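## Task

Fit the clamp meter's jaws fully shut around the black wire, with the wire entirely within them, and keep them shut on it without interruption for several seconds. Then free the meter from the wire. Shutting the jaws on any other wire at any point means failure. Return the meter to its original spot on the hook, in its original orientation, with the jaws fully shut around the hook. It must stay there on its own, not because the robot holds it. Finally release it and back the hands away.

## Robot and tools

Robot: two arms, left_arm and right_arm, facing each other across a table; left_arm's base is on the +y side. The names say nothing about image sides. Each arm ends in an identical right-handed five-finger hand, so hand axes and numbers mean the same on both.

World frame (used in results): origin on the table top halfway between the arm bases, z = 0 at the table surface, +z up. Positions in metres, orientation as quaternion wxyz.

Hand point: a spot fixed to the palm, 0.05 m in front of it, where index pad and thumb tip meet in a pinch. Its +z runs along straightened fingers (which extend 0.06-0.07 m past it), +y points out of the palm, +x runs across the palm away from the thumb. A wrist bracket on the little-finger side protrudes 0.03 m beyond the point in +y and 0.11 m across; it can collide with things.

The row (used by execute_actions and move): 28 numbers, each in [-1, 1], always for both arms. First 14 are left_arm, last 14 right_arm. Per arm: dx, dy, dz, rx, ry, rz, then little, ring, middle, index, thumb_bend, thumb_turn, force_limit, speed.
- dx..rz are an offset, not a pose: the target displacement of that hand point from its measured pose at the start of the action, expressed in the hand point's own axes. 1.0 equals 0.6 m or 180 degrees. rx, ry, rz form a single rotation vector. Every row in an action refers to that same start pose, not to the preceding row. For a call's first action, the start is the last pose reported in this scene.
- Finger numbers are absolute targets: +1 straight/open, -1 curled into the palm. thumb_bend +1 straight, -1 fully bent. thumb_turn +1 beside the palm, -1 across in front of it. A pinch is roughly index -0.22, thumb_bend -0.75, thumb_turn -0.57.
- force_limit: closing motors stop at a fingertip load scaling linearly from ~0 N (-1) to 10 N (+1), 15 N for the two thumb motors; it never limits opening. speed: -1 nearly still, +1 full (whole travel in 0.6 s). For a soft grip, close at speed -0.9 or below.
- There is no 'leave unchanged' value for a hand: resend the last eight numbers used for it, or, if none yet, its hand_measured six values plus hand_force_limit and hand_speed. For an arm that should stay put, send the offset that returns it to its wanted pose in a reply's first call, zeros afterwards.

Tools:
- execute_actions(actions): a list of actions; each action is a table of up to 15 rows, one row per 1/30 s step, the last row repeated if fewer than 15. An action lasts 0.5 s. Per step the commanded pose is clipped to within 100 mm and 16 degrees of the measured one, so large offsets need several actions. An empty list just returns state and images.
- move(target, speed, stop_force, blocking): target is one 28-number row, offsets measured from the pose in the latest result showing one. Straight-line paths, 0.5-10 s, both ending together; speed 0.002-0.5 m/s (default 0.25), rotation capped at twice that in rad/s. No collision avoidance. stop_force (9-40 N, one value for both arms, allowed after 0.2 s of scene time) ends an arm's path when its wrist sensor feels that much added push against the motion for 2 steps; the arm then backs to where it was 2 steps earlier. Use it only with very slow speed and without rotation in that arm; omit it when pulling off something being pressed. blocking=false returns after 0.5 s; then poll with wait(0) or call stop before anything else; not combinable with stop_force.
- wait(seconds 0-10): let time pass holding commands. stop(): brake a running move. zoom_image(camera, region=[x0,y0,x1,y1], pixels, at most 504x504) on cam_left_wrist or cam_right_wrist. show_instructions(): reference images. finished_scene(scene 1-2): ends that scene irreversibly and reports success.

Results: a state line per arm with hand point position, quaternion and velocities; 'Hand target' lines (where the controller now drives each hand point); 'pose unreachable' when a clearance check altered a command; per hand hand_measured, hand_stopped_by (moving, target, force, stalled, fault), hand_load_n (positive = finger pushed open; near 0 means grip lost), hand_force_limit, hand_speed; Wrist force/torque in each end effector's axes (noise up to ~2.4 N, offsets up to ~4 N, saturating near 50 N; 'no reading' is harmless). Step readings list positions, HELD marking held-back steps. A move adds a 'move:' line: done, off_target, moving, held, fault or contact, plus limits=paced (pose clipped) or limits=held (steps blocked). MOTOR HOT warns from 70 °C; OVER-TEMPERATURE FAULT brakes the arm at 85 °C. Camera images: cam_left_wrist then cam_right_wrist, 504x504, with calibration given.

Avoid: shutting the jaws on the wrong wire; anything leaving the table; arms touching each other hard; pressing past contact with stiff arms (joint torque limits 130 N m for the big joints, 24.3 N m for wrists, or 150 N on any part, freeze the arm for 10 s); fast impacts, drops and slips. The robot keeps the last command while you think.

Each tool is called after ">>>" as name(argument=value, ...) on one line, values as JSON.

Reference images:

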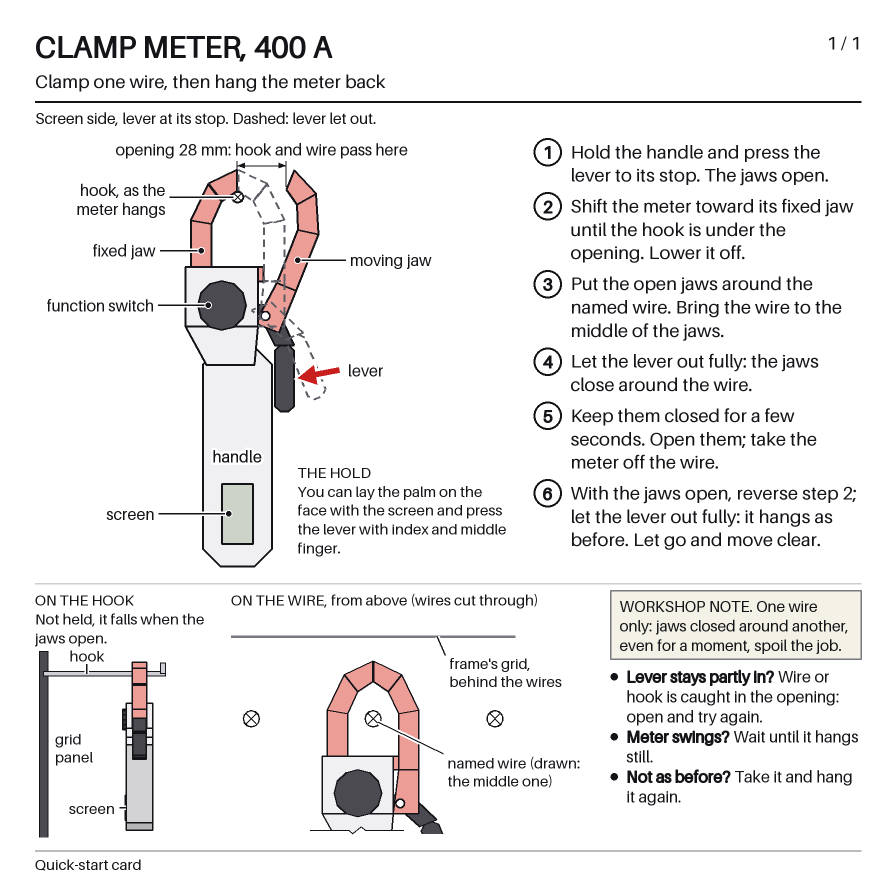

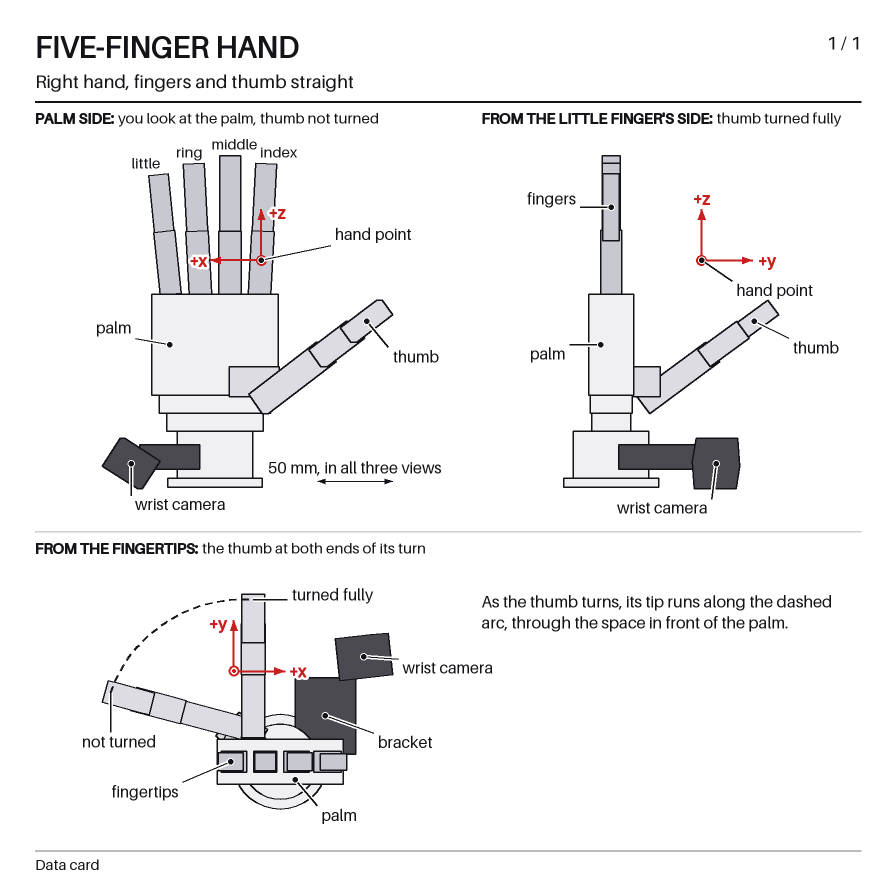

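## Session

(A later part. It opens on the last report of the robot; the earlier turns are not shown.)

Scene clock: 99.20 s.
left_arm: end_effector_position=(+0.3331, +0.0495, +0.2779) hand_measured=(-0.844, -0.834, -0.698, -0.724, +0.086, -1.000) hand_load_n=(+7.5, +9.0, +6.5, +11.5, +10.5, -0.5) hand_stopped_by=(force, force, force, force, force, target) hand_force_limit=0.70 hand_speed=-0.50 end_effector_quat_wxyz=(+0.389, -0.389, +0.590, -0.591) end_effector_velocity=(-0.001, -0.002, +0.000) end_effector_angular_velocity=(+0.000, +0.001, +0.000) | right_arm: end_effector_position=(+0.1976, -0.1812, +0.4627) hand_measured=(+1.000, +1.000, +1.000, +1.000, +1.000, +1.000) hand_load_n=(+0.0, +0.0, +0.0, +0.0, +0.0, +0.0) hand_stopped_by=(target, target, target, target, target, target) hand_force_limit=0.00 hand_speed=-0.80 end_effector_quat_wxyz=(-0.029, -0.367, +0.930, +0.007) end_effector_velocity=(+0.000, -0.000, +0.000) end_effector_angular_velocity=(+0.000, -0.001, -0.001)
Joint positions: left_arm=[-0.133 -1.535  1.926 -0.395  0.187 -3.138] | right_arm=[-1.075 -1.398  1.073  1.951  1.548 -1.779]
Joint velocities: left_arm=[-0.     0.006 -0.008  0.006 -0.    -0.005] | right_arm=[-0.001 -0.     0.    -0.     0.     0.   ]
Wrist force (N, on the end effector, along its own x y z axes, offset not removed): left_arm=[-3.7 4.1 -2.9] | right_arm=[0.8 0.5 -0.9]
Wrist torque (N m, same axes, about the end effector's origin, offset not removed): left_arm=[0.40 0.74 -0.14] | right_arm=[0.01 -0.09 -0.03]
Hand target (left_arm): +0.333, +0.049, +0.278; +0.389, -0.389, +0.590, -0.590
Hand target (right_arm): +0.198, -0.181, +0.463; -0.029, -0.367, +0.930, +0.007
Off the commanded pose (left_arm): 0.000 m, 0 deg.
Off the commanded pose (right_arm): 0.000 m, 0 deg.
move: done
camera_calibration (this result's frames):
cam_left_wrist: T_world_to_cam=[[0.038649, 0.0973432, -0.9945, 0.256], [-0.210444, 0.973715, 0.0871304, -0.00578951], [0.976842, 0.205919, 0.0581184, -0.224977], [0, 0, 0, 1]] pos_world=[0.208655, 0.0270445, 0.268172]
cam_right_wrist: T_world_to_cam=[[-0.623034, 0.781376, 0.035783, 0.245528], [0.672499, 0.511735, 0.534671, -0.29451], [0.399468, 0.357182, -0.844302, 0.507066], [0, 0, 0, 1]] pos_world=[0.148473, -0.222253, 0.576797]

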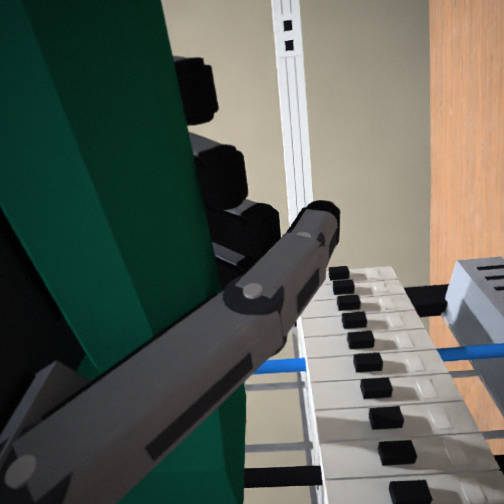

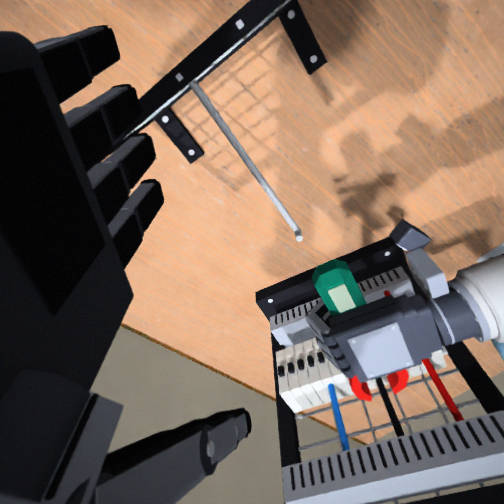

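>>> move(target=[0.0396,-0.0118,-0.128,0,0.043,0,-0.97,-0.97,-1,-1,-1,-1,0.7,-0.5,0,0,0,0,0,0,1,1,1,1,1,1,0,-0.8], speed=0.15)

Scene clock: 101.20 s.
left_arm: end_effector_position=(+0.2535, +0.0579, +0.2850) hand_measured=(-0.844, -0.834, -0.698, -0.724, +0.086, -1.000) hand_load_n=(+7.5, +9.0, +6.5, +11.5, +10.5, -0.5) hand_stopped_by=(force, force, force, force, force, target) hand_force_limit=0.70 hand_speed=-0.50 end_effector_quat_wxyz=(+0.349, -0.348, +0.615, -0.615) end_effector_velocity=(-0.002, +0.000, +0.000) end_effector_angular_velocity=(+0.000, -0.001, -0.002) | right_arm: end_effector_position=(+0.1976, -0.1812, +0.4627) hand_measured=(+1.000, +1.000, +1.000, +1.000, +1.000, +1.000) hand_load_n=(+0.0, +0.0, +0.0, +0.0, +0.0, +0.0) hand_stopped_by=(target, target, target, target, target, target) hand_force_limit=0.00 hand_speed=-0.80 end_effector_quat_wxyz=(-0.029, -0.367, +0.930, +0.007) end_effector_velocity=(+0.000, -0.000, +0.000) end_effector_angular_velocity=(+0.001, -0.000, -0.001)
Joint positions: left_arm=[-0.351 -1.652  2.021 -0.379  0.104 -3.131] | right_arm=[-1.075 -1.398  1.073  1.951  1.548 -1.779]
Joint velocities: left_arm=[-0.007 -0.003  0.004 -0.008 -0.005  0.009] | right_arm=[-0.002 -0.001 -0.     0.    -0.001 -0.   ]
Wrist force (N, on the end effector, along its own x y z axes, offset not removed): left_arm=[-3.6 -3.1 -5.1] | right_arm=[0.0 0.8 -1.9]
Wrist torque (N m, same axes, about the end effector's origin, offset not removed): left_arm=[-0.47 0.57 -0.30] | right_arm=[0.26 0.06 -0.08]
Hand target (left_arm): +0.253, +0.058, +0.285; +0.349, -0.348, +0.615, -0.616
Hand target (right_arm): +0.198, -0.181, +0.463; -0.029, -0.367, +0.930, +0.007
Off the commanded pose (left_arm): 0.000 m, 0 deg.
Off the commanded pose (right_arm): 0.000 m, 0 deg.
move: done
camera_calibration (this result's frames):
cam_left_wrist: T_world_to_cam=[[0.0518978, 0.0912446, -0.994475, 0.262333], [-0.0777005, 0.993167, 0.0870698, -0.0661184], [0.995625, 0.0727525, 0.058633, -0.146598], [0, 0, 0, 1]] pos_world=[0.127205, 0.0523955, 0.275236]
cam_right_wrist: T_world_to_cam=[[-0.623034, 0.781376, 0.0357829, 0.245528], [0.672499, 0.511735, 0.534671, -0.29451], [0.399467, 0.357182, -0.844303, 0.507066], [0, 0, 0, 1]] pos_world=[0.148473, -0.222253, 0.576797]

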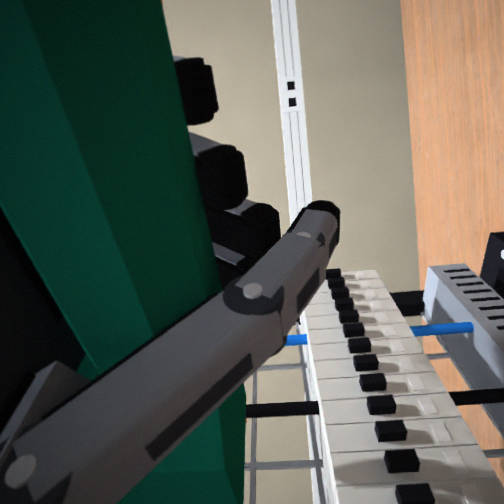

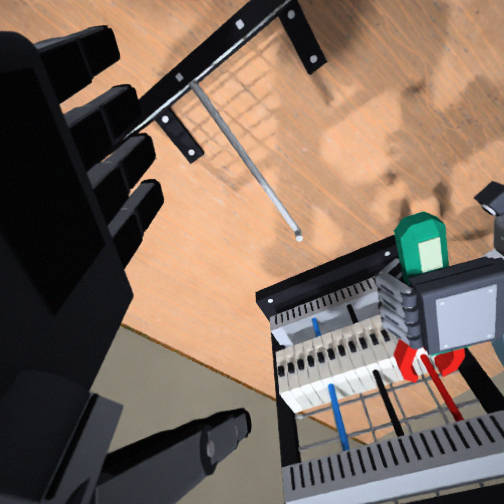

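>>> move(target=[0.0343,0.1833,0.0332,0,0,0.5,-0.97,-0.97,-1,-1,-1,-1,0.7,-0.5,0,0,0,0,0,0,1,1,1,1,1,1,0,-0.8], speed=0.4)

Scene clock: 104.73 s.
left_arm: end_effector_position=(+0.2600, +0.0300, +0.1755) hand_measured=(-0.844, -0.834, -0.698, -0.724, +0.086, -1.000) hand_load_n=(+7.5, +9.0, +6.5, +11.5, +10.5, -0.5) hand_stopped_by=(force, force, force, force, force, target) hand_force_limit=0.70 hand_speed=-0.50 end_effector_quat_wxyz=(+0.679, +0.189, +0.684, -0.187) end_effector_velocity=(+0.000, -0.000, -0.001) end_effector_angular_velocity=(-0.014, -0.027, -0.007) | right_arm: end_effector_position=(+0.1976, -0.1812, +0.4627) hand_measured=(+1.000, +1.000, +1.000, +1.000, +1.000, +1.000) hand_load_n=(+0.0, +0.0, +0.0, +0.0, +0.0, +0.0) hand_stopped_by=(target, target, target, target, target, target) hand_force_limit=0.00 hand_speed=-0.80 end_effector_quat_wxyz=(-0.029, -0.367, +0.930, +0.007) end_effector_velocity=(+0.000, -0.001, +0.000) end_effector_angular_velocity=(+0.000, +0.000, -0.001)
Joint positions: left_arm=[-0.314 -1.194  2.112 -0.871  0.14  -1.618] | right_arm=[-1.075 -1.398  1.073  1.951  1.548 -1.779]
Joint velocities: left_arm=[ 0.002 -0.022  0.068 -0.264  0.008  0.217] | right_arm=[-0.002 -0.001  0.     0.001 -0.    -0.001]
Wrist force (N, on the end effector, along its own x y z axes, offset not removed): left_arm=[3.5 -1.8 1.7] | right_arm=[-1.9 -1.5 -4.5]
Wrist torque (N m, same axes, about the end effector's origin, offset not removed): left_arm=[-0.46 -0.39 0.19] | right_arm=[-0.15 0.47 -0.08]
Hand target (left_arm): +0.260, +0.030, +0.175; +0.681, +0.189, +0.682, -0.188
Hand target (right_arm): +0.198, -0.181, +0.463; -0.029, -0.367, +0.930, +0.007
Off the commanded pose (left_arm): 0.000 m, 0 deg.
Off the commanded pose (right_arm): 0.000 m, 0 deg.
move: done
camera_calibration (this result's frames):
cam_left_wrist: T_world_to_cam=[[0.507531, 0.855256, 0.104642, -0.178668], [-0.535417, 0.217892, 0.815997, -0.0139667], [0.675086, -0.470171, 0.568506, -0.134443], [0, 0, 0, 1]] pos_world=[0.173962, 0.0926387, 0.106525]
cam_right_wrist: T_world_to_cam=[[-0.623034, 0.781376, 0.0357831, 0.245528], [0.672499, 0.511735, 0.534671, -0.29451], [0.399468, 0.357182, -0.844302, 0.507066], [0, 0, 0, 1]] pos_world=[0.148473, -0.222253, 0.576797]

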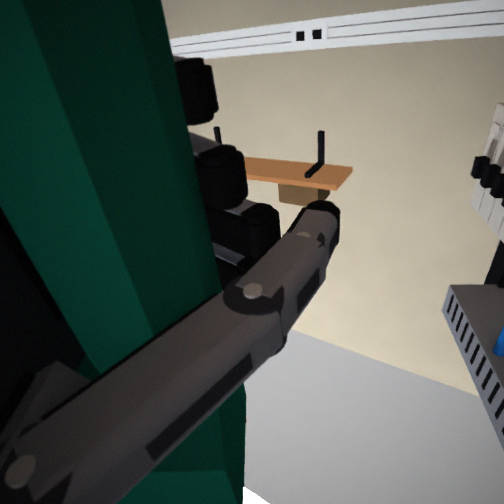

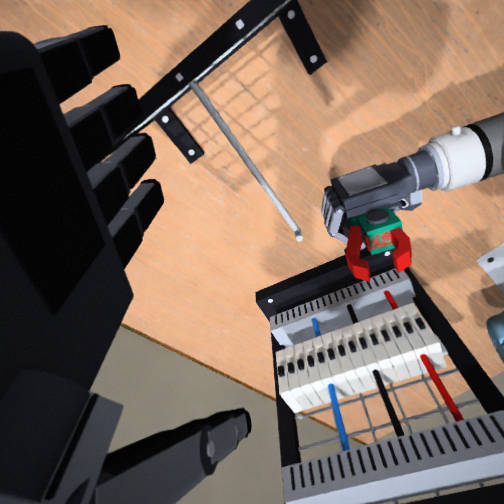

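>>> execute_actions(actions=[])

Scene clock: 104.80 s.
left_arm: end_effector_position=(+0.2600, +0.0300, +0.1754) hand_measured=(-0.844, -0.834, -0.698, -0.724, +0.086, -1.000) hand_load_n=(+7.5, +9.0, +6.5, +11.5, +10.5, -0.5) hand_stopped_by=(force, force, force, force, force, target) hand_force_limit=0.70 hand_speed=-0.50 end_effector_quat_wxyz=(+0.680, +0.189, +0.683, -0.188) end_effector_velocity=(-0.000, -0.000, -0.001) end_effector_angular_velocity=(-0.010, -0.018, -0.004) | right_arm: end_effector_position=(+0.1976, -0.1812, +0.4627) hand_measured=(+1.000, +1.000, +1.000, +1.000, +1.000, +1.000) hand_load_n=(+0.0, +0.0, +0.0, +0.0, +0.0, +0.0) hand_stopped_by=(target, target, target, target, target, target) hand_force_limit=0.00 hand_speed=-0.80 end_effector_quat_wxyz=(-0.029, -0.367, +0.930, +0.007) end_effector_velocity=(-0.000, -0.000, +0.000) end_effector_angular_velocity=(-0.001, -0.000, +0.000)
Joint positions: left_arm=[-0.313 -1.195  2.116 -0.886  0.141 -1.606] | right_arm=[-1.075 -1.398  1.073  1.951  1.548 -1.779]
Joint velocities: left_arm=[ 0.001 -0.014  0.045 -0.178  0.005  0.146] | right_arm=[ 0.001 -0.001  0.     0.001  0.001  0.   ]
Wrist force (N, on the end effector, along its own x y z axes, offset not removed): left_arm=[3.3 -4.2 0.2] | right_arm=[1.7 2.0 -3.1]
Wrist torque (N m, same axes, about the end effector's origin, offset not removed): left_arm=[-0.74 -0.23 -0.03] | right_arm=[0.41 -0.09 0.26]
Hand target (left_arm): +0.260, +0.030, +0.175; +0.681, +0.189, +0.682, -0.188
Hand target (right_arm): +0.198, -0.181, +0.463; -0.029, -0.367, +0.930, +0.007
Off the commanded pose (left_arm): 0.000 m, 0 deg.
Off the commanded pose (right_arm): 0.000 m, 0 deg.
camera_calibration (this result's frames):
cam_left_wrist: T_world_to_cam=[[0.507705, 0.85515, 0.104667, -0.178692], [-0.536577, 0.218816, 0.814988, -0.0134805], [0.674033, -0.469935, 0.569947, -0.134423], [0, 0, 0, 1]] pos_world=[0.174095, 0.0925879, 0.106303]
cam_right_wrist: T_world_to_cam=[[-0.623034, 0.781376, 0.0357831, 0.245528], [0.672499, 0.511735, 0.534671, -0.29451], [0.399468, 0.357182, -0.844302, 0.507066], [0, 0, 0, 1]] pos_world=[0.148473, -0.222253, 0.576797]

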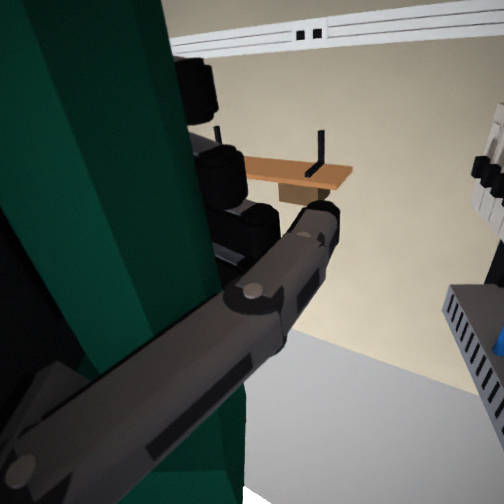

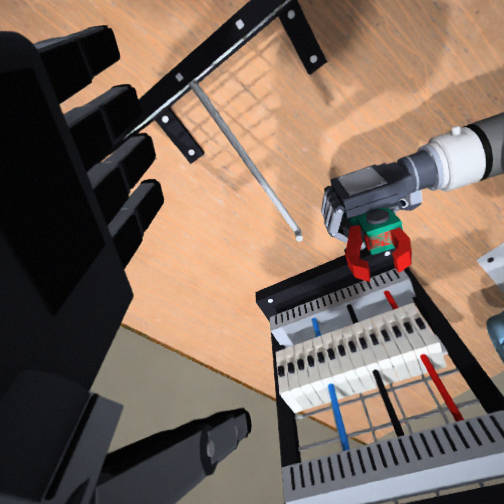

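>>> execute_actions(actions=[])

>>> move(target=[0.0,-0.1929,0.1348,-0.0611,0,0,-0.97,-0.97,-1,-1,-1,-1,0.7,-0.5,0,0,0,0,0,0,1,1,1,1,1,1,0,-0.8], speed=0.2)

Scene clock: 105.23 s.
left_arm: end_effector_position=(+0.2600, +0.0300, +0.1754) hand_measured=(-0.844, -0.834, -0.698, -0.724, +0.086, -1.000) hand_load_n=(+7.5, +9.0, +6.5, +11.5, +10.5, -0.5) hand_stopped_by=(force, force, force, force, force, target) hand_force_limit=0.70 hand_speed=-0.50 end_effector_quat_wxyz=(+0.681, +0.189, +0.682, -0.188) end_effector_velocity=(+0.000, +0.000, -0.000) end_effector_angular_velocity=(-0.000, -0.000, -0.000) | right_arm: end_effector_position=(+0.1976, -0.1812, +0.4627) hand_measured=(+1.000, +1.000, +1.000, +1.000, +1.000, +1.000) hand_load_n=(+0.0, +0.0, +0.0, +0.0, +0.0, +0.0) hand_stopped_by=(target, target, target, target, target, target) hand_force_limit=0.00 hand_speed=-0.80 end_effector_quat_wxyz=(-0.029, -0.367, +0.930, +0.007) end_effector_velocity=(+0.001, -0.000, -0.001) end_effector_angular_velocity=(-0.001, +0.000, -0.003)
Joint positions: left_arm=[-0.313 -1.196  2.121 -0.905  0.141 -1.59 ] | right_arm=[-1.075 -1.398  1.073  1.951  1.548 -1.779]
Joint velocities: left_arm=[ 0.    -0.     0.001 -0.003  0.     0.002] | right_arm=[-0.002  0.001 -0.    -0.     0.001  0.001]
Wrist force (N, on the end effector, along its own x y z axes, offset not removed): left_arm=[-2.2 -2.3 -3.5] | right_arm=[2.5 -0.6 -1.4]
Wrist torque (N m, same axes, about the end effector's origin, offset not removed): left_arm=[-0.15 0.88 -0.12] | right_arm=[-0.14 -0.23 0.16]
Hand target (left_arm): +0.260, +0.030, +0.175; +0.681, +0.189, +0.682, -0.188
Hand target (right_arm): +0.198, -0.181, +0.463; -0.029, -0.367, +0.930, +0.007
Off the commanded pose (left_arm): 0.000 m, 0 deg.
Off the commanded pose (right_arm): 0.000 m, 0 deg.
camera_calibration (this result's frames):
cam_left_wrist: T_world_to_cam=[[0.507891, 0.855037, 0.104686, -0.178719], [-0.538033, 0.219964, 0.813718, -0.0128889], [0.672731, -0.469604, 0.571756, -0.134412], [0, 0, 0, 1]] pos_world=[0.174258, 0.0925256, 0.106048]
cam_right_wrist: T_world_to_cam=[[-0.623033, 0.781376, 0.035783, 0.245528], [0.672499, 0.511735, 0.534671, -0.29451], [0.399468, 0.357182, -0.844302, 0.507066], [0, 0, 0, 1]] pos_world=[0.148473, -0.222253, 0.576797]

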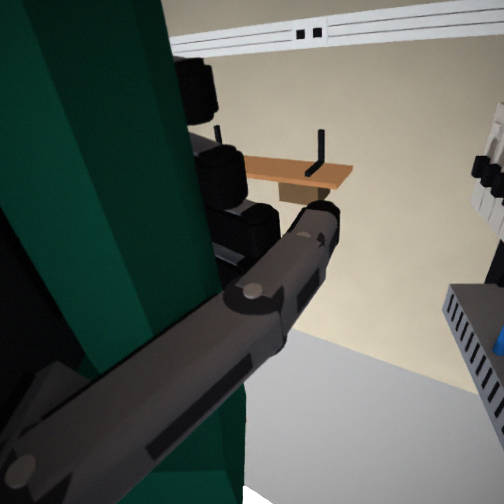

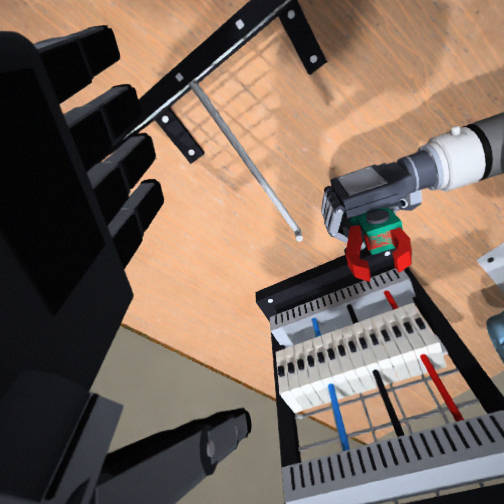

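Scene clock: 106.57 s.
left_arm: end_effector_position=(+0.2696, -0.1107, +0.1753) hand_measured=(-0.844, -0.834, -0.698, -0.724, +0.086, -1.000) hand_load_n=(+7.5, +9.0, +6.5, +11.5, +10.5, -0.5) hand_stopped_by=(force, force, force, force, force, target) hand_force_limit=0.70 hand_speed=-0.50 end_effector_quat_wxyz=(+0.698, +0.122, +0.695, -0.122) end_effector_velocity=(+0.000, -0.002, +0.000) end_effector_angular_velocity=(+0.005, +0.013, +0.002) | right_arm: end_effector_position=(+0.1976, -0.1812, +0.4627) hand_measured=(+1.000, +1.000, +1.000, +1.000, +1.000, +1.000) hand_load_n=(+0.0, +0.0, +0.0, +0.0, +0.0, +0.0) hand_stopped_by=(target, target, target, target, target, target) hand_force_limit=0.00 hand_speed=-0.80 end_effector_quat_wxyz=(-0.029, -0.367, +0.930, +0.007) end_effector_velocity=(-0.000, +0.000, +0.000) end_effector_angular_velocity=(+0.001, -0.001, +0.001)
Joint positions: left_arm=[-0.187 -0.873  1.549 -0.744  0.076 -1.503] | right_arm=[-1.075 -1.398  1.073  1.951  1.548 -1.779]
Joint velocities: left_arm=[ 0.001  0.031 -0.075  0.229 -0.002 -0.184] | right_arm=[ 0. -0.  0. -0. -0. -0.]
Wrist force (N, on the end effector, along its own x y z axes, offset not removed): left_arm=[-0.1 -3.2 0.4] | right_arm=[-1.0 1.2 -2.5]
Wrist torque (N m, same axes, about the end effector's origin, offset not removed): left_arm=[-0.94 0.49 -0.23] | right_arm=[0.38 0.14 -0.01]
Hand target (left_arm): +0.270, -0.111, +0.175; +0.698, +0.122, +0.695, -0.122
Hand target (right_arm): +0.198, -0.181, +0.463; -0.029, -0.367, +0.930, +0.007
Off the commanded pose (left_arm): 0.000 m, 0 deg.
Off the commanded pose (right_arm): 0.000 m, 0 deg.
move: done
camera_calibration (this result's frames):
cam_left_wrist: T_world_to_cam=[[0.334505, 0.936501, 0.105228, -0.00762259], [-0.576234, 0.114902, 0.809167, 0.0227543], [0.745695, -0.331306, 0.578079, -0.212273], [0, 0, 0, 1]] pos_world=[0.173953, -0.0658035, 0.105101]
cam_right_wrist: T_world_to_cam=[[-0.623034, 0.781376, 0.0357829, 0.245528], [0.672499, 0.511735, 0.534671, -0.29451], [0.399468, 0.357182, -0.844303, 0.507066], [0, 0, 0, 1]] pos_world=[0.148473, -0.222253, 0.576797]

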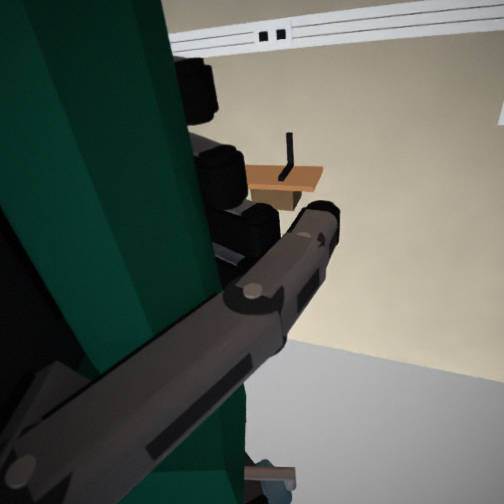

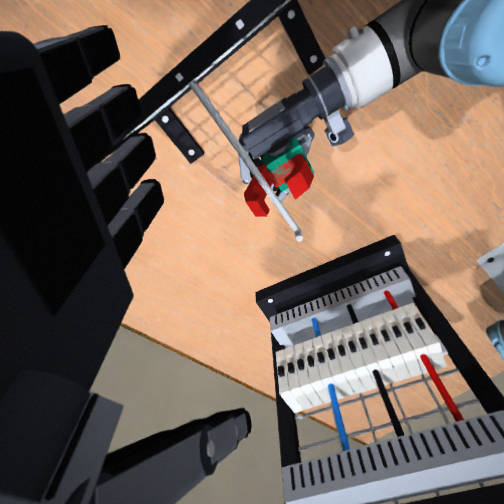

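>>> execute_actions(actions=[])

>>> zoom_image(camera="cam_right_wrist", region=[220, 130, 340, 250])

Scene clock: 106.80 s.
left_arm: end_effector_position=(+0.2696, -0.1109, +0.1753) hand_measured=(-0.844, -0.834, -0.698, -0.724, +0.086, -1.000) hand_load_n=(+7.5, +9.0, +6.5, +11.5, +10.5, -0.5) hand_stopped_by=(force, force, force, force, force, target) hand_force_limit=0.70 hand_speed=-0.50 end_effector_quat_wxyz=(+0.698, +0.122, +0.695, -0.122) end_effector_velocity=(+0.000, +0.000, +0.000) end_effector_angular_velocity=(+0.001, +0.002, +0.001) | right_arm: end_effector_position=(+0.1976, -0.1812, +0.4627) hand_measured=(+1.000, +1.000, +1.000, +1.000, +1.000, +1.000) hand_load_n=(+0.0, +0.0, +0.0, +0.0, +0.0, +0.0) hand_stopped_by=(target, target, target, target, target, target) hand_force_limit=0.00 hand_speed=-0.80 end_effector_quat_wxyz=(-0.029, -0.367, +0.930, +0.007) end_effector_velocity=(+0.000, +0.000, -0.001) end_effector_angular_velocity=(-0.001, +0.001, +0.001)
Joint positions: left_arm=[-0.187 -0.869  1.54  -0.715  0.076 -1.526] | right_arm=[-1.075 -1.398  1.073  1.951  1.548 -1.779]
Joint velocities: left_arm=[-0.     0.004 -0.011  0.035 -0.001 -0.028] | right_arm=[ 0.     0.001  0.     0.     0.    -0.001]
Wrist force (N, on the end effector, along its own x y z axes, offset not removed): left_arm=[1.5 -0.5 -1.6] | right_arm=[0.8 0.4 -1.9]
Wrist torque (N m, same axes, about the end effector's origin, offset not removed): left_arm=[-0.17 0.00 -0.06] | right_arm=[0.12 0.01 -0.07]
Hand target (left_arm): +0.270, -0.111, +0.175; +0.698, +0.122, +0.695, -0.122
Hand target (right_arm): +0.198, -0.181, +0.463; -0.029, -0.367, +0.930, +0.007
Off the commanded pose (left_arm): 0.000 m, 0 deg.
Off the commanded pose (right_arm): 0.000 m, 0 deg.
camera_calibration (this result's frames):
cam_left_wrist: T_world_to_cam=[[0.334577, 0.936462, 0.105343, -0.0075002], [-0.574942, 0.114277, 0.810174, 0.0221794], [0.746659, -0.331632, 0.576646, -0.212417], [0, 0, 0, 1]] pos_world=[0.173864, -0.0659551, 0.10531]
cam_right_wrist: T_world_to_cam=[[-0.623034, 0.781376, 0.0357831, 0.245528], [0.672499, 0.511735, 0.534671, -0.29451], [0.399468, 0.357182, -0.844303, 0.507066], [0, 0, 0, 1]] pos_world=[0.148473, -0.222253, 0.576797]

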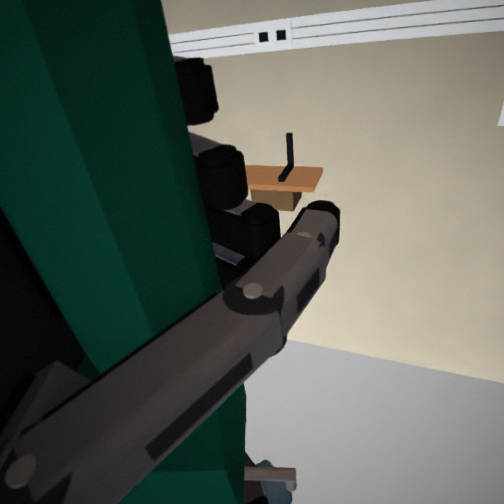

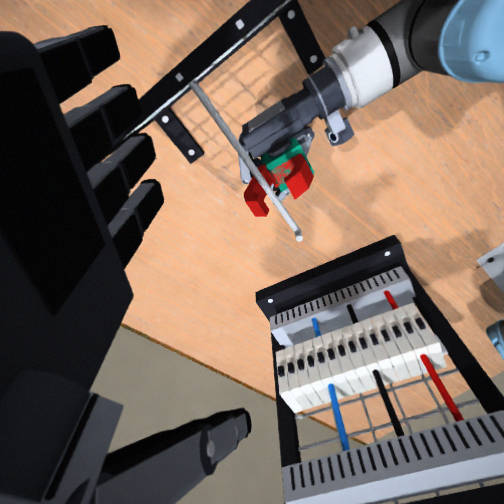

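Region (220, 130, 340, 250) of cam_right_wrist's 504x504 image, scaled by 4.200, with more detail than that image has.

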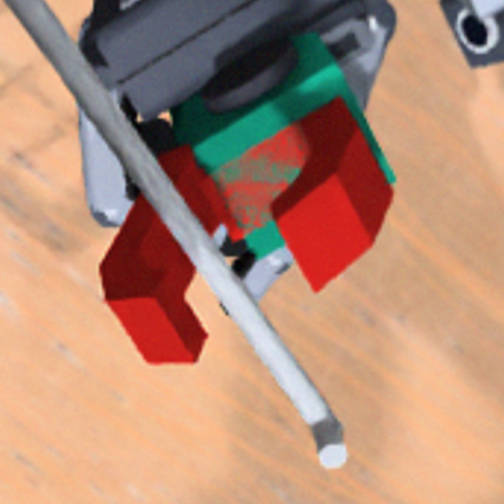

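>>> move(target=[-0.060,0,0,0,0.001,0,-0.97,-0.97,-1,-1,-1,-1,0.7,-0.5,0,0,0,0,0,0,1,1,1,1,1,1,0,-0.8], speed=0.06)

>>> zoom_image(camera="cam_right_wrist", region=[220, 130, 340, 250])

Scene clock: 108.37 s.
left_arm: end_effector_position=(+0.2696, -0.1108, +0.2113) hand_measured=(-0.844, -0.834, -0.698, -0.724, +0.086, -1.000) hand_load_n=(+7.5, +9.0, +6.5, +11.5, +10.5, -0.5) hand_stopped_by=(force, force, force, force, force, target) hand_force_limit=0.70 hand_speed=-0.50 end_effector_quat_wxyz=(+0.697, +0.122, +0.696, -0.122) end_effector_velocity=(-0.000, +0.000, +0.001) end_effector_angular_velocity=(+0.003, +0.004, +0.000) | right_arm: end_effector_position=(+0.1976, -0.1812, +0.4627) hand_measured=(+1.000, +1.000, +1.000, +1.000, +1.000, +1.000) hand_load_n=(+0.0, +0.0, +0.0, +0.0, +0.0, +0.0) hand_stopped_by=(target, target, target, target, target, target) hand_force_limit=0.00 hand_speed=-0.80 end_effector_quat_wxyz=(-0.029, -0.367, +0.930, +0.007) end_effector_velocity=(+0.000, -0.000, +0.000) end_effector_angular_velocity=(+0.000, +0.001, -0.001)
Joint positions: left_arm=[-0.187 -0.916  1.512 -0.62   0.075 -1.546] | right_arm=[-1.075 -1.398  1.073  1.951  1.548 -1.779]
Joint velocities: left_arm=[-0.001  0.007 -0.02   0.069 -0.001 -0.055] | right_arm=[-0.001 -0.     0.     0.001 -0.    -0.   ]
Wrist force (N, on the end effector, along its own x y z axes, offset not removed): left_arm=[2.5 1.0 -5.0] | right_arm=[2.6 0.9 -3.6]
Wrist torque (N m, same axes, about the end effector's origin, offset not removed): left_arm=[0.34 0.40 0.08] | right_arm=[0.23 -0.18 0.17]
Hand target (left_arm): +0.269, -0.111, +0.211; +0.697, +0.122, +0.696, -0.122
Hand target (right_arm): +0.198, -0.181, +0.463; -0.029, -0.367, +0.930, +0.007
Off the commanded pose (left_arm): 0.000 m, 0 deg.
Off the commanded pose (right_arm): 0.000 m, 0 deg.
move: done
camera_calibration (this result's frames):
cam_left_wrist: T_world_to_cam=[[0.334487, 0.936522, 0.105097, -0.0113397], [-0.573759, 0.113905, 0.811065, -0.00750506], [0.747609, -0.331591, 0.575437, -0.233142], [0, 0, 0, 1]] pos_world=[0.173786, -0.065833, 0.141438]
cam_right_wrist: T_world_to_cam=[[-0.623034, 0.781376, 0.0357831, 0.245528], [0.672499, 0.511735, 0.534671, -0.29451], [0.399468, 0.357182, -0.844302, 0.507066], [0, 0, 0, 1]] pos_world=[0.148473, -0.222253, 0.576797]

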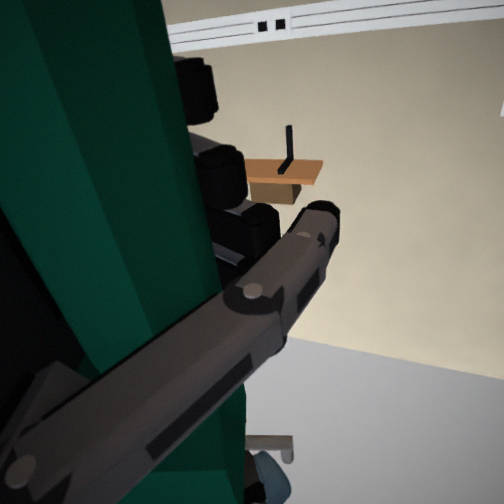

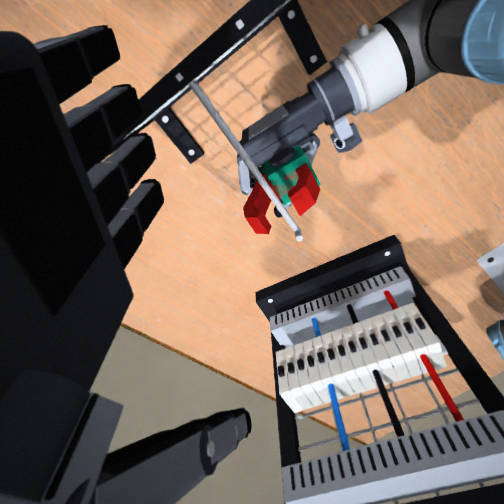

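Region (220, 130, 340, 250) of cam_right_wrist's 504x504 image, scaled by 4.200, with more detail than that image has.

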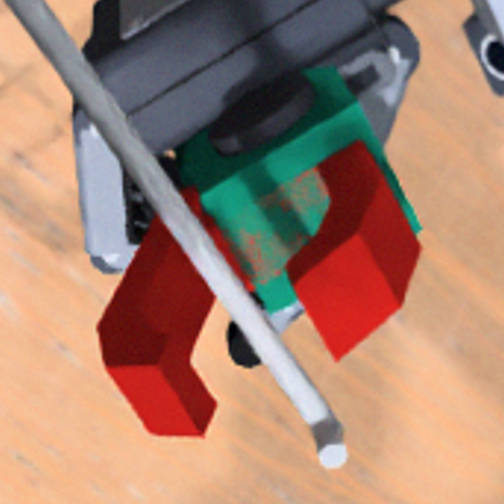

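>>> move(target=[-0.003,0.0005,0.0235,0,0.0005,0,-0.97,-0.97,-1,-1,-1,-1,0.7,-0.5,0,0,0,0,0,0,1,1,1,1,1,1,0,-0.8], speed=0.04)

>>> zoom_image(camera="cam_right_wrist", region=[230, 160, 320, 250])

Scene clock: 110.27 s.
left_arm: end_effector_position=(+0.2827, -0.1152, +0.2130) hand_measured=(-0.844, -0.834, -0.698, -0.724, +0.086, -1.000) hand_load_n=(+7.5, +9.0, +6.5, +11.5, +10.5, -0.5) hand_stopped_by=(force, force, force, force, force, target) hand_force_limit=0.70 hand_speed=-0.50 end_effector_quat_wxyz=(+0.697, +0.122, +0.696, -0.122) end_effector_velocity=(+0.002, -0.001, +0.001) end_effector_angular_velocity=(-0.002, +0.002, +0.000) | right_arm: end_effector_position=(+0.1976, -0.1812, +0.4627) hand_measured=(+1.000, +1.000, +1.000, +1.000, +1.000, +1.000) hand_load_n=(+0.0, +0.0, +0.0, +0.0, +0.0, +0.0) hand_stopped_by=(target, target, target, target, target, target) hand_force_limit=0.00 hand_speed=-0.80 end_effector_quat_wxyz=(-0.029, -0.367, +0.930, +0.007) end_effector_velocity=(-0.000, +0.000, -0.000) end_effector_angular_velocity=(-0.000, +0.001, +0.002)
Joint positions: left_arm=[-0.163 -0.908  1.49  -0.588  0.099 -1.564] | right_arm=[-1.075 -1.398  1.073  1.951  1.548 -1.779]
Joint velocities: left_arm=[ 0.004  0.003 -0.01   0.019  0.004 -0.015] | right_arm=[ 0.001  0.001 -0.     0.001 -0.    -0.001]
Wrist force (N, on the end effector, along its own x y z axes, offset not removed): left_arm=[1.8 -1.3 -1.1] | right_arm=[2.8 -1.7 -1.7]
Wrist torque (N m, same axes, about the end effector's origin, offset not removed): left_arm=[-0.20 0.24 0.05] | right_arm=[-0.32 -0.40 0.19]
Hand target (left_arm): +0.283, -0.115, +0.213; +0.697, +0.122, +0.696, -0.122
Hand target (right_arm): +0.198, -0.181, +0.463; -0.029, -0.367, +0.930, +0.007
Off the commanded pose (left_arm): 0.000 m, 0 deg.
Off the commanded pose (right_arm): 0.000 m, 0 deg.
move: done
camera_calibration (this result's frames):
cam_left_wrist: T_world_to_cam=[[0.334626, 0.93647, 0.105115, -0.0117995], [-0.572805, 0.113559, 0.811788, -0.00138621], [0.748278, -0.331856, 0.574414, -0.245438], [0, 0, 0, 1]] pos_world=[0.18681, -0.0702427, 0.143349]
cam_right_wrist: T_world_to_cam=[[-0.623034, 0.781376, 0.035783, 0.245528], [0.672499, 0.511735, 0.534671, -0.29451], [0.399468, 0.357182, -0.844302, 0.507066], [0, 0, 0, 1]] pos_world=[0.148473, -0.222253, 0.576797]

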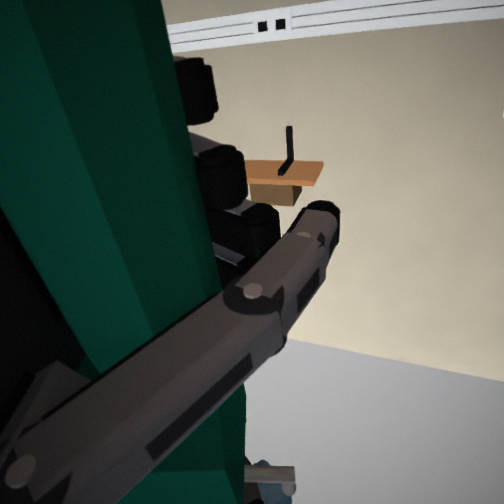

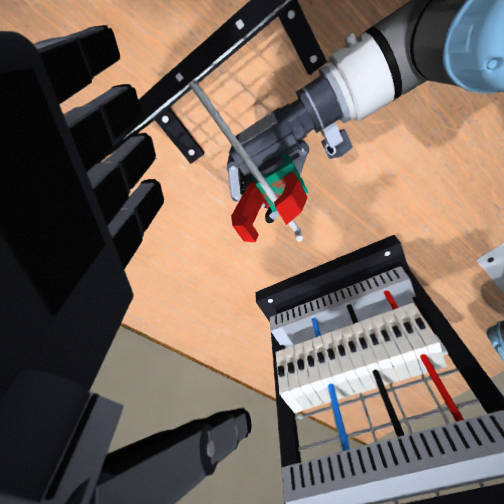

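Region (230, 160, 320, 250) of cam_right_wrist's 504x504 image, scaled by 5.600, with more detail than that image has.

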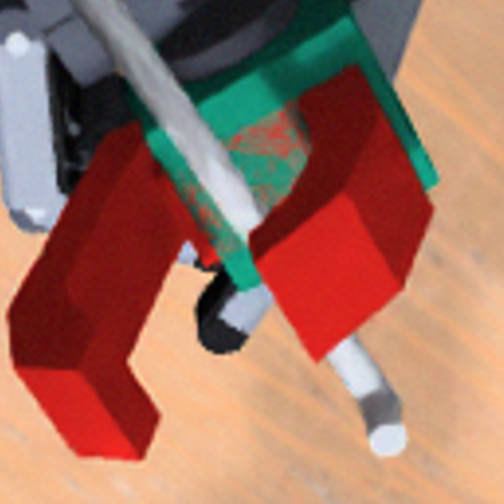

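>>> execute_actions(actions=[[[0,0.001,-0.0005,-0.004,0,0,-0.97,-0.97,1,1,-1,-1,0.7,-0.2,0,0,0,0,0,0,1,1,1,1,1,1,0,-0.8],[0,0.0015,-0.0008,-0.007,0,0,-0.97,-0.97,1,1,-1,-1,0.7,-0.2,0,0,0,0,0,0,1,1,1,1,1,1,0,-0.8],[0,0.002,-0.0012,-0.011,0,0,-0.97,-0.97,1,1,-1,-1,0.7,-0.2,0,0,0,0,0,0,1,1,1,1,1,1,0,-0.8]],[[0,0,0,0,0,0,-0.97,-0.97,1,1,-1,-1,0.7,-0.2,0,0,0,0,0,0,1,1,1,1,1,1,0,-0.8]]])

>>> zoom_image(camera="cam_right_wrist", region=[230, 160, 320, 250])

Scene clock: 112.33 s.
left_arm: end_effector_position=(+0.2825, -0.1138, +0.2130) hand_measured=(-0.844, -0.834, +0.496, +0.470, +0.086, -1.000) hand_load_n=(+6.5, +9.0, +0.0, +0.0, +8.5, -1.0) hand_stopped_by=(force, force, moving, moving, force, target) hand_force_limit=0.70 hand_speed=-0.20 end_effector_quat_wxyz=(+0.699, +0.110, +0.698, -0.110) end_effector_velocity=(-0.000, -0.001, +0.001) end_effector_angular_velocity=(-0.003, +0.001, -0.003) | right_arm: end_effector_position=(+0.1976, -0.1812, +0.4627) hand_measured=(+1.000, +1.000, +1.000, +1.000, +1.000, +1.000) hand_load_n=(+0.0, +0.0, +0.0, +0.0, +0.0, +0.0) hand_stopped_by=(target, target, target, target, target, target) hand_force_limit=0.00 hand_speed=-0.80 end_effector_quat_wxyz=(-0.029, -0.367, +0.930, +0.007) end_effector_velocity=(-0.000, -0.001, +0.000) end_effector_angular_velocity=(-0.000, -0.001, +0.000)
Joint positions: left_arm=[-0.162 -0.894  1.465 -0.583  0.066 -1.559] | right_arm=[-1.075 -1.398  1.073  1.951  1.548 -1.779]
Joint velocities: left_arm=[-0.    -0.002 -0.    -0.001  0.003  0.   ] | right_arm=[-0.001 -0.001 -0.     0.001  0.001 -0.001]
Wrist force (N, on the end effector, along its own x y z axes, offset not removed): left_arm=[-1.2 -2.9 -2.0] | right_arm=[3.1 1.6 -1.2]
Wrist torque (N m, same axes, about the end effector's origin, offset not removed): left_arm=[-0.39 0.68 -0.36] | right_arm=[0.40 -0.39 0.33]
Hand target (left_arm): +0.282, -0.114, +0.213; +0.699, +0.110, +0.698, -0.110
Hand target (right_arm): +0.198, -0.181, +0.463; -0.029, -0.367, +0.930, +0.007
Off the commanded pose (left_arm): 0.000 m, 0 deg.
Off the commanded pose (right_arm): 0.000 m, 0 deg.
Step readings (end_effector_position; steps 1 to 15: 1st action; 16 to 30: 2nd action):
0: left_arm (+0.2830, -0.1153, +0.2131) | right_arm (+0.1976, -0.1812, +0.4627)
1: left_arm (+0.2830, -0.1153, +0.2131) | right_arm (+0.1976, -0.1812, +0.4627)
2: left_arm (+0.2829, -0.1153, +0.2131) | right_arm (+0.1976, -0.1812, +0.4627)
4: left_arm (+0.2827, -0.1148, +0.2130) | right_arm (+0.1976, -0.1812, +0.4627)
8: left_arm (+0.2825, -0.1141, +0.2130) | right_arm (+0.1976, -0.1812, +0.4627)
15: left_arm (+0.2824, -0.1139, +0.2131) | right_arm (+0.1976, -0.1812, +0.4627)
16: left_arm (+0.2824, -0.1139, +0.2131) | right_arm (+0.1976, -0.1812, +0.4627)
17: left_arm (+0.2824, -0.1139, +0.2131) | right_arm (+0.1976, -0.1812, +0.4627)
19: left_arm (+0.2824, -0.1138, +0.2131) | right_arm (+0.1976, -0.1812, +0.4627)
23: left_arm (+0.2824, -0.1138, +0.2131) | right_arm (+0.1976, -0.1812, +0.4627)
30: end_effector_position above
camera_calibration (this result's frames):
cam_left_wrist: T_world_to_cam=[[0.30264, 0.947262, 0.105374, -0.0027864], [-0.576515, 0.093899, 0.811674, -0.00283359], [0.758973, -0.306394, 0.574528, -0.244905], [0, 0, 0, 1]] pos_world=[0.185086, -0.0721319, 0.143298]
cam_right_wrist: T_world_to_cam=[[-0.623034, 0.781376, 0.0357831, 0.245528], [0.672499, 0.511735, 0.534671, -0.29451], [0.399468, 0.357182, -0.844303, 0.507066], [0, 0, 0, 1]] pos_world=[0.148473, -0.222253, 0.576797]

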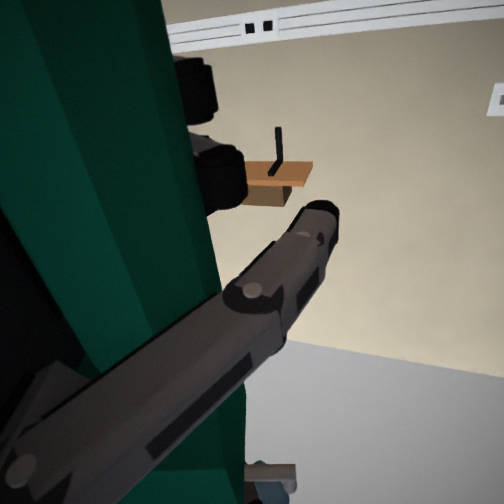

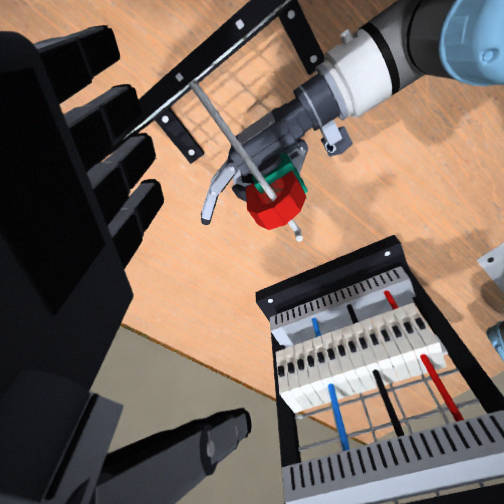

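Region (230, 160, 320, 250) of cam_right_wrist's 504x504 image, scaled by 5.600, with more detail than that image has.

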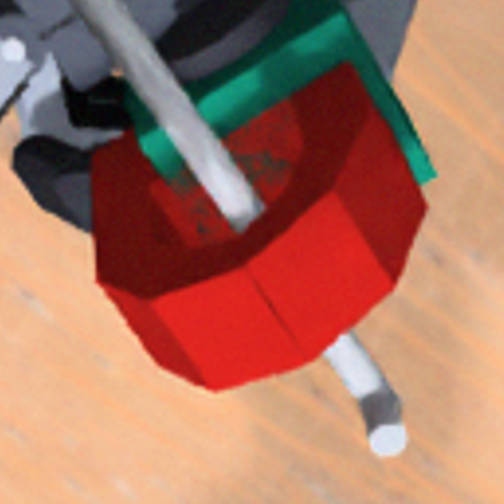

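>>> execute_actions(actions=[[[0.001,0,-0.001,0,0,0,-0.97,-0.97,1,1,-1,-1,0.7,-0.2,0,0,0,0,0,0,1,1,1,1,1,1,0,-0.8],[0.002,0,-0.002,0,0,0,-0.97,-0.97,1,1,-1,-1,0.7,-0.2,0,0,0,0,0,0,1,1,1,1,1,1,0,-0.8],[0.003,0,-0.0027,0,0,0,-0.97,-0.97,1,1,-1,-1,0.7,-0.2,0,0,0,0,0,0,1,1,1,1,1,1,0,-0.8],[0.004,0,-0.0027,0,0,0,-0.97,-0.97,1,1,-1,-1,0.7,-0.2,0,0,0,0,0,0,1,1,1,1,1,1,0,-0.8],[0.005,0,-0.0027,0,0,0,-0.97,-0.97,1,1,-1,-1,0.7,-0.2,0,0,0,0,0,0,1,1,1,1,1,1,0,-0.8],[0.006,0,-0.0027,0,0,0,-0.97,-0.97,1,1,-1,-1,0.7,-0.2,0,0,0,0,0,0,1,1,1,1,1,1,0,-0.8]]])

>>> zoom_image(camera="cam_right_wrist", region=[230, 160, 320, 250])

Scene clock: 113.27 s.
left_arm: end_effector_position=(+0.2810, -0.1133, +0.2096) hand_measured=(-0.844, -0.834, +1.000, +1.000, +0.086, -1.000) hand_load_n=(+6.5, +9.0, +0.0, +0.0, +8.5, -1.0) hand_stopped_by=(force, force, target, target, force, target) hand_force_limit=0.70 hand_speed=-0.20 end_effector_quat_wxyz=(+0.699, +0.110, +0.698, -0.110) end_effector_velocity=(-0.001, -0.000, -0.001) end_effector_angular_velocity=(+0.001, -0.001, -0.001) | right_arm: end_effector_position=(+0.1976, -0.1812, +0.4627) hand_measured=(+1.000, +1.000, +1.000, +1.000, +1.000, +1.000) hand_load_n=(+0.0, +0.0, +0.0, +0.0, +0.0, +0.0) hand_stopped_by=(target, target, target, target, target, target) hand_force_limit=0.00 hand_speed=-0.80 end_effector_quat_wxyz=(-0.029, -0.367, +0.930, +0.007) end_effector_velocity=(+0.000, -0.000, +0.000) end_effector_angular_velocity=(-0.000, +0.001, -0.001)
Joint positions: left_arm=[-0.165 -0.89   1.468 -0.589  0.064 -1.56 ] | right_arm=[-1.075 -1.398  1.073  1.951  1.548 -1.779]
Joint velocities: left_arm=[-0.001  0.     0.003 -0.007 -0.     0.005] | right_arm=[-0.001 -0.    -0.     0.001  0.     0.001]
Wrist force (N, on the end effector, along its own x y z axes, offset not removed): left_arm=[4.7 -3.8 -1.7] | right_arm=[1.7 0.7 -1.6]
Wrist torque (N m, same axes, about the end effector's origin, offset not removed): left_arm=[-0.71 -0.23 0.24] | right_arm=[0.08 -0.26 0.12]
Hand target (left_arm): +0.281, -0.113, +0.209; +0.699, +0.110, +0.698, -0.110
Hand target (right_arm): +0.198, -0.181, +0.463; -0.029, -0.367, +0.930, +0.007
Off the commanded pose (left_arm): 0.000 m, 0 deg.
Off the commanded pose (right_arm): 0.000 m, 0 deg.
Step readings (end_effector_position):
0: left_arm (+0.2825, -0.1139, +0.2130) | right_arm (+0.1976, -0.1812, +0.4627)
1: left_arm (+0.2825, -0.1139, +0.2130) | right_arm (+0.1976, -0.1812, +0.4627)
2: left_arm (+0.2825, -0.1138, +0.2130) | right_arm (+0.1976, -0.1812, +0.4627)
4: left_arm (+0.2822, -0.1136, +0.2126) | right_arm (+0.1976, -0.1812, +0.4627)
8: left_arm (+0.2814, -0.1134, +0.2108) | right_arm (+0.1976, -0.1812, +0.4627)
15: end_effector_position above
camera_calibration (this result's frames):
cam_left_wrist: T_world_to_cam=[[0.302583, 0.947311, 0.105099, -0.0023955], [-0.576371, 0.0940392, 0.811759, -0.000952591], [0.759105, -0.306201, 0.574457, -0.241665], [0, 0, 0, 1]] pos_world=[0.183625, -0.0716389, 0.139851]
cam_right_wrist: T_world_to_cam=[[-0.623034, 0.781376, 0.035783, 0.245528], [0.672499, 0.511735, 0.534671, -0.29451], [0.399468, 0.357182, -0.844303, 0.507066], [0, 0, 0, 1]] pos_world=[0.148473, -0.222253, 0.576797]

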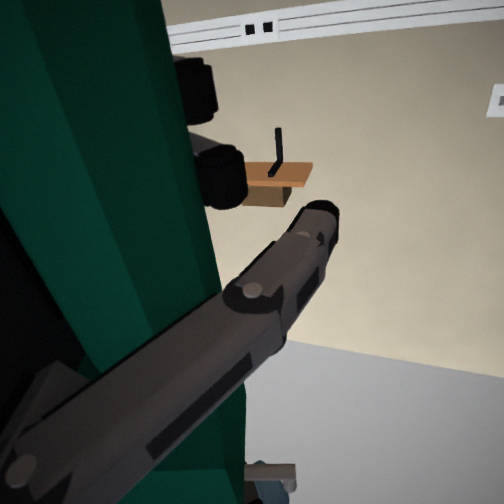

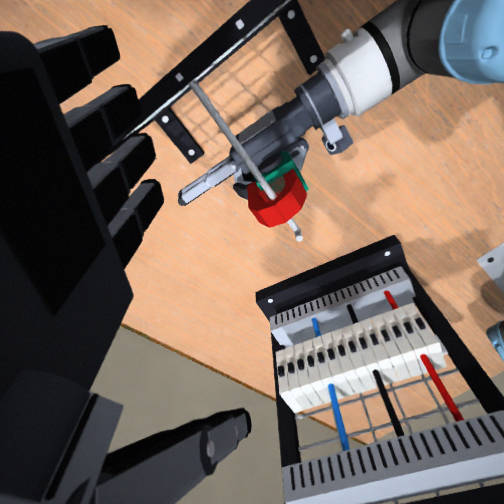

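Region (230, 160, 320, 250) of cam_right_wrist's 504x504 image, scaled by 5.600, with more detail than that image has.

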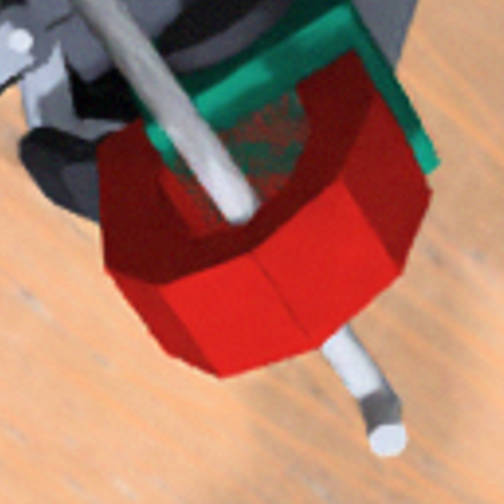

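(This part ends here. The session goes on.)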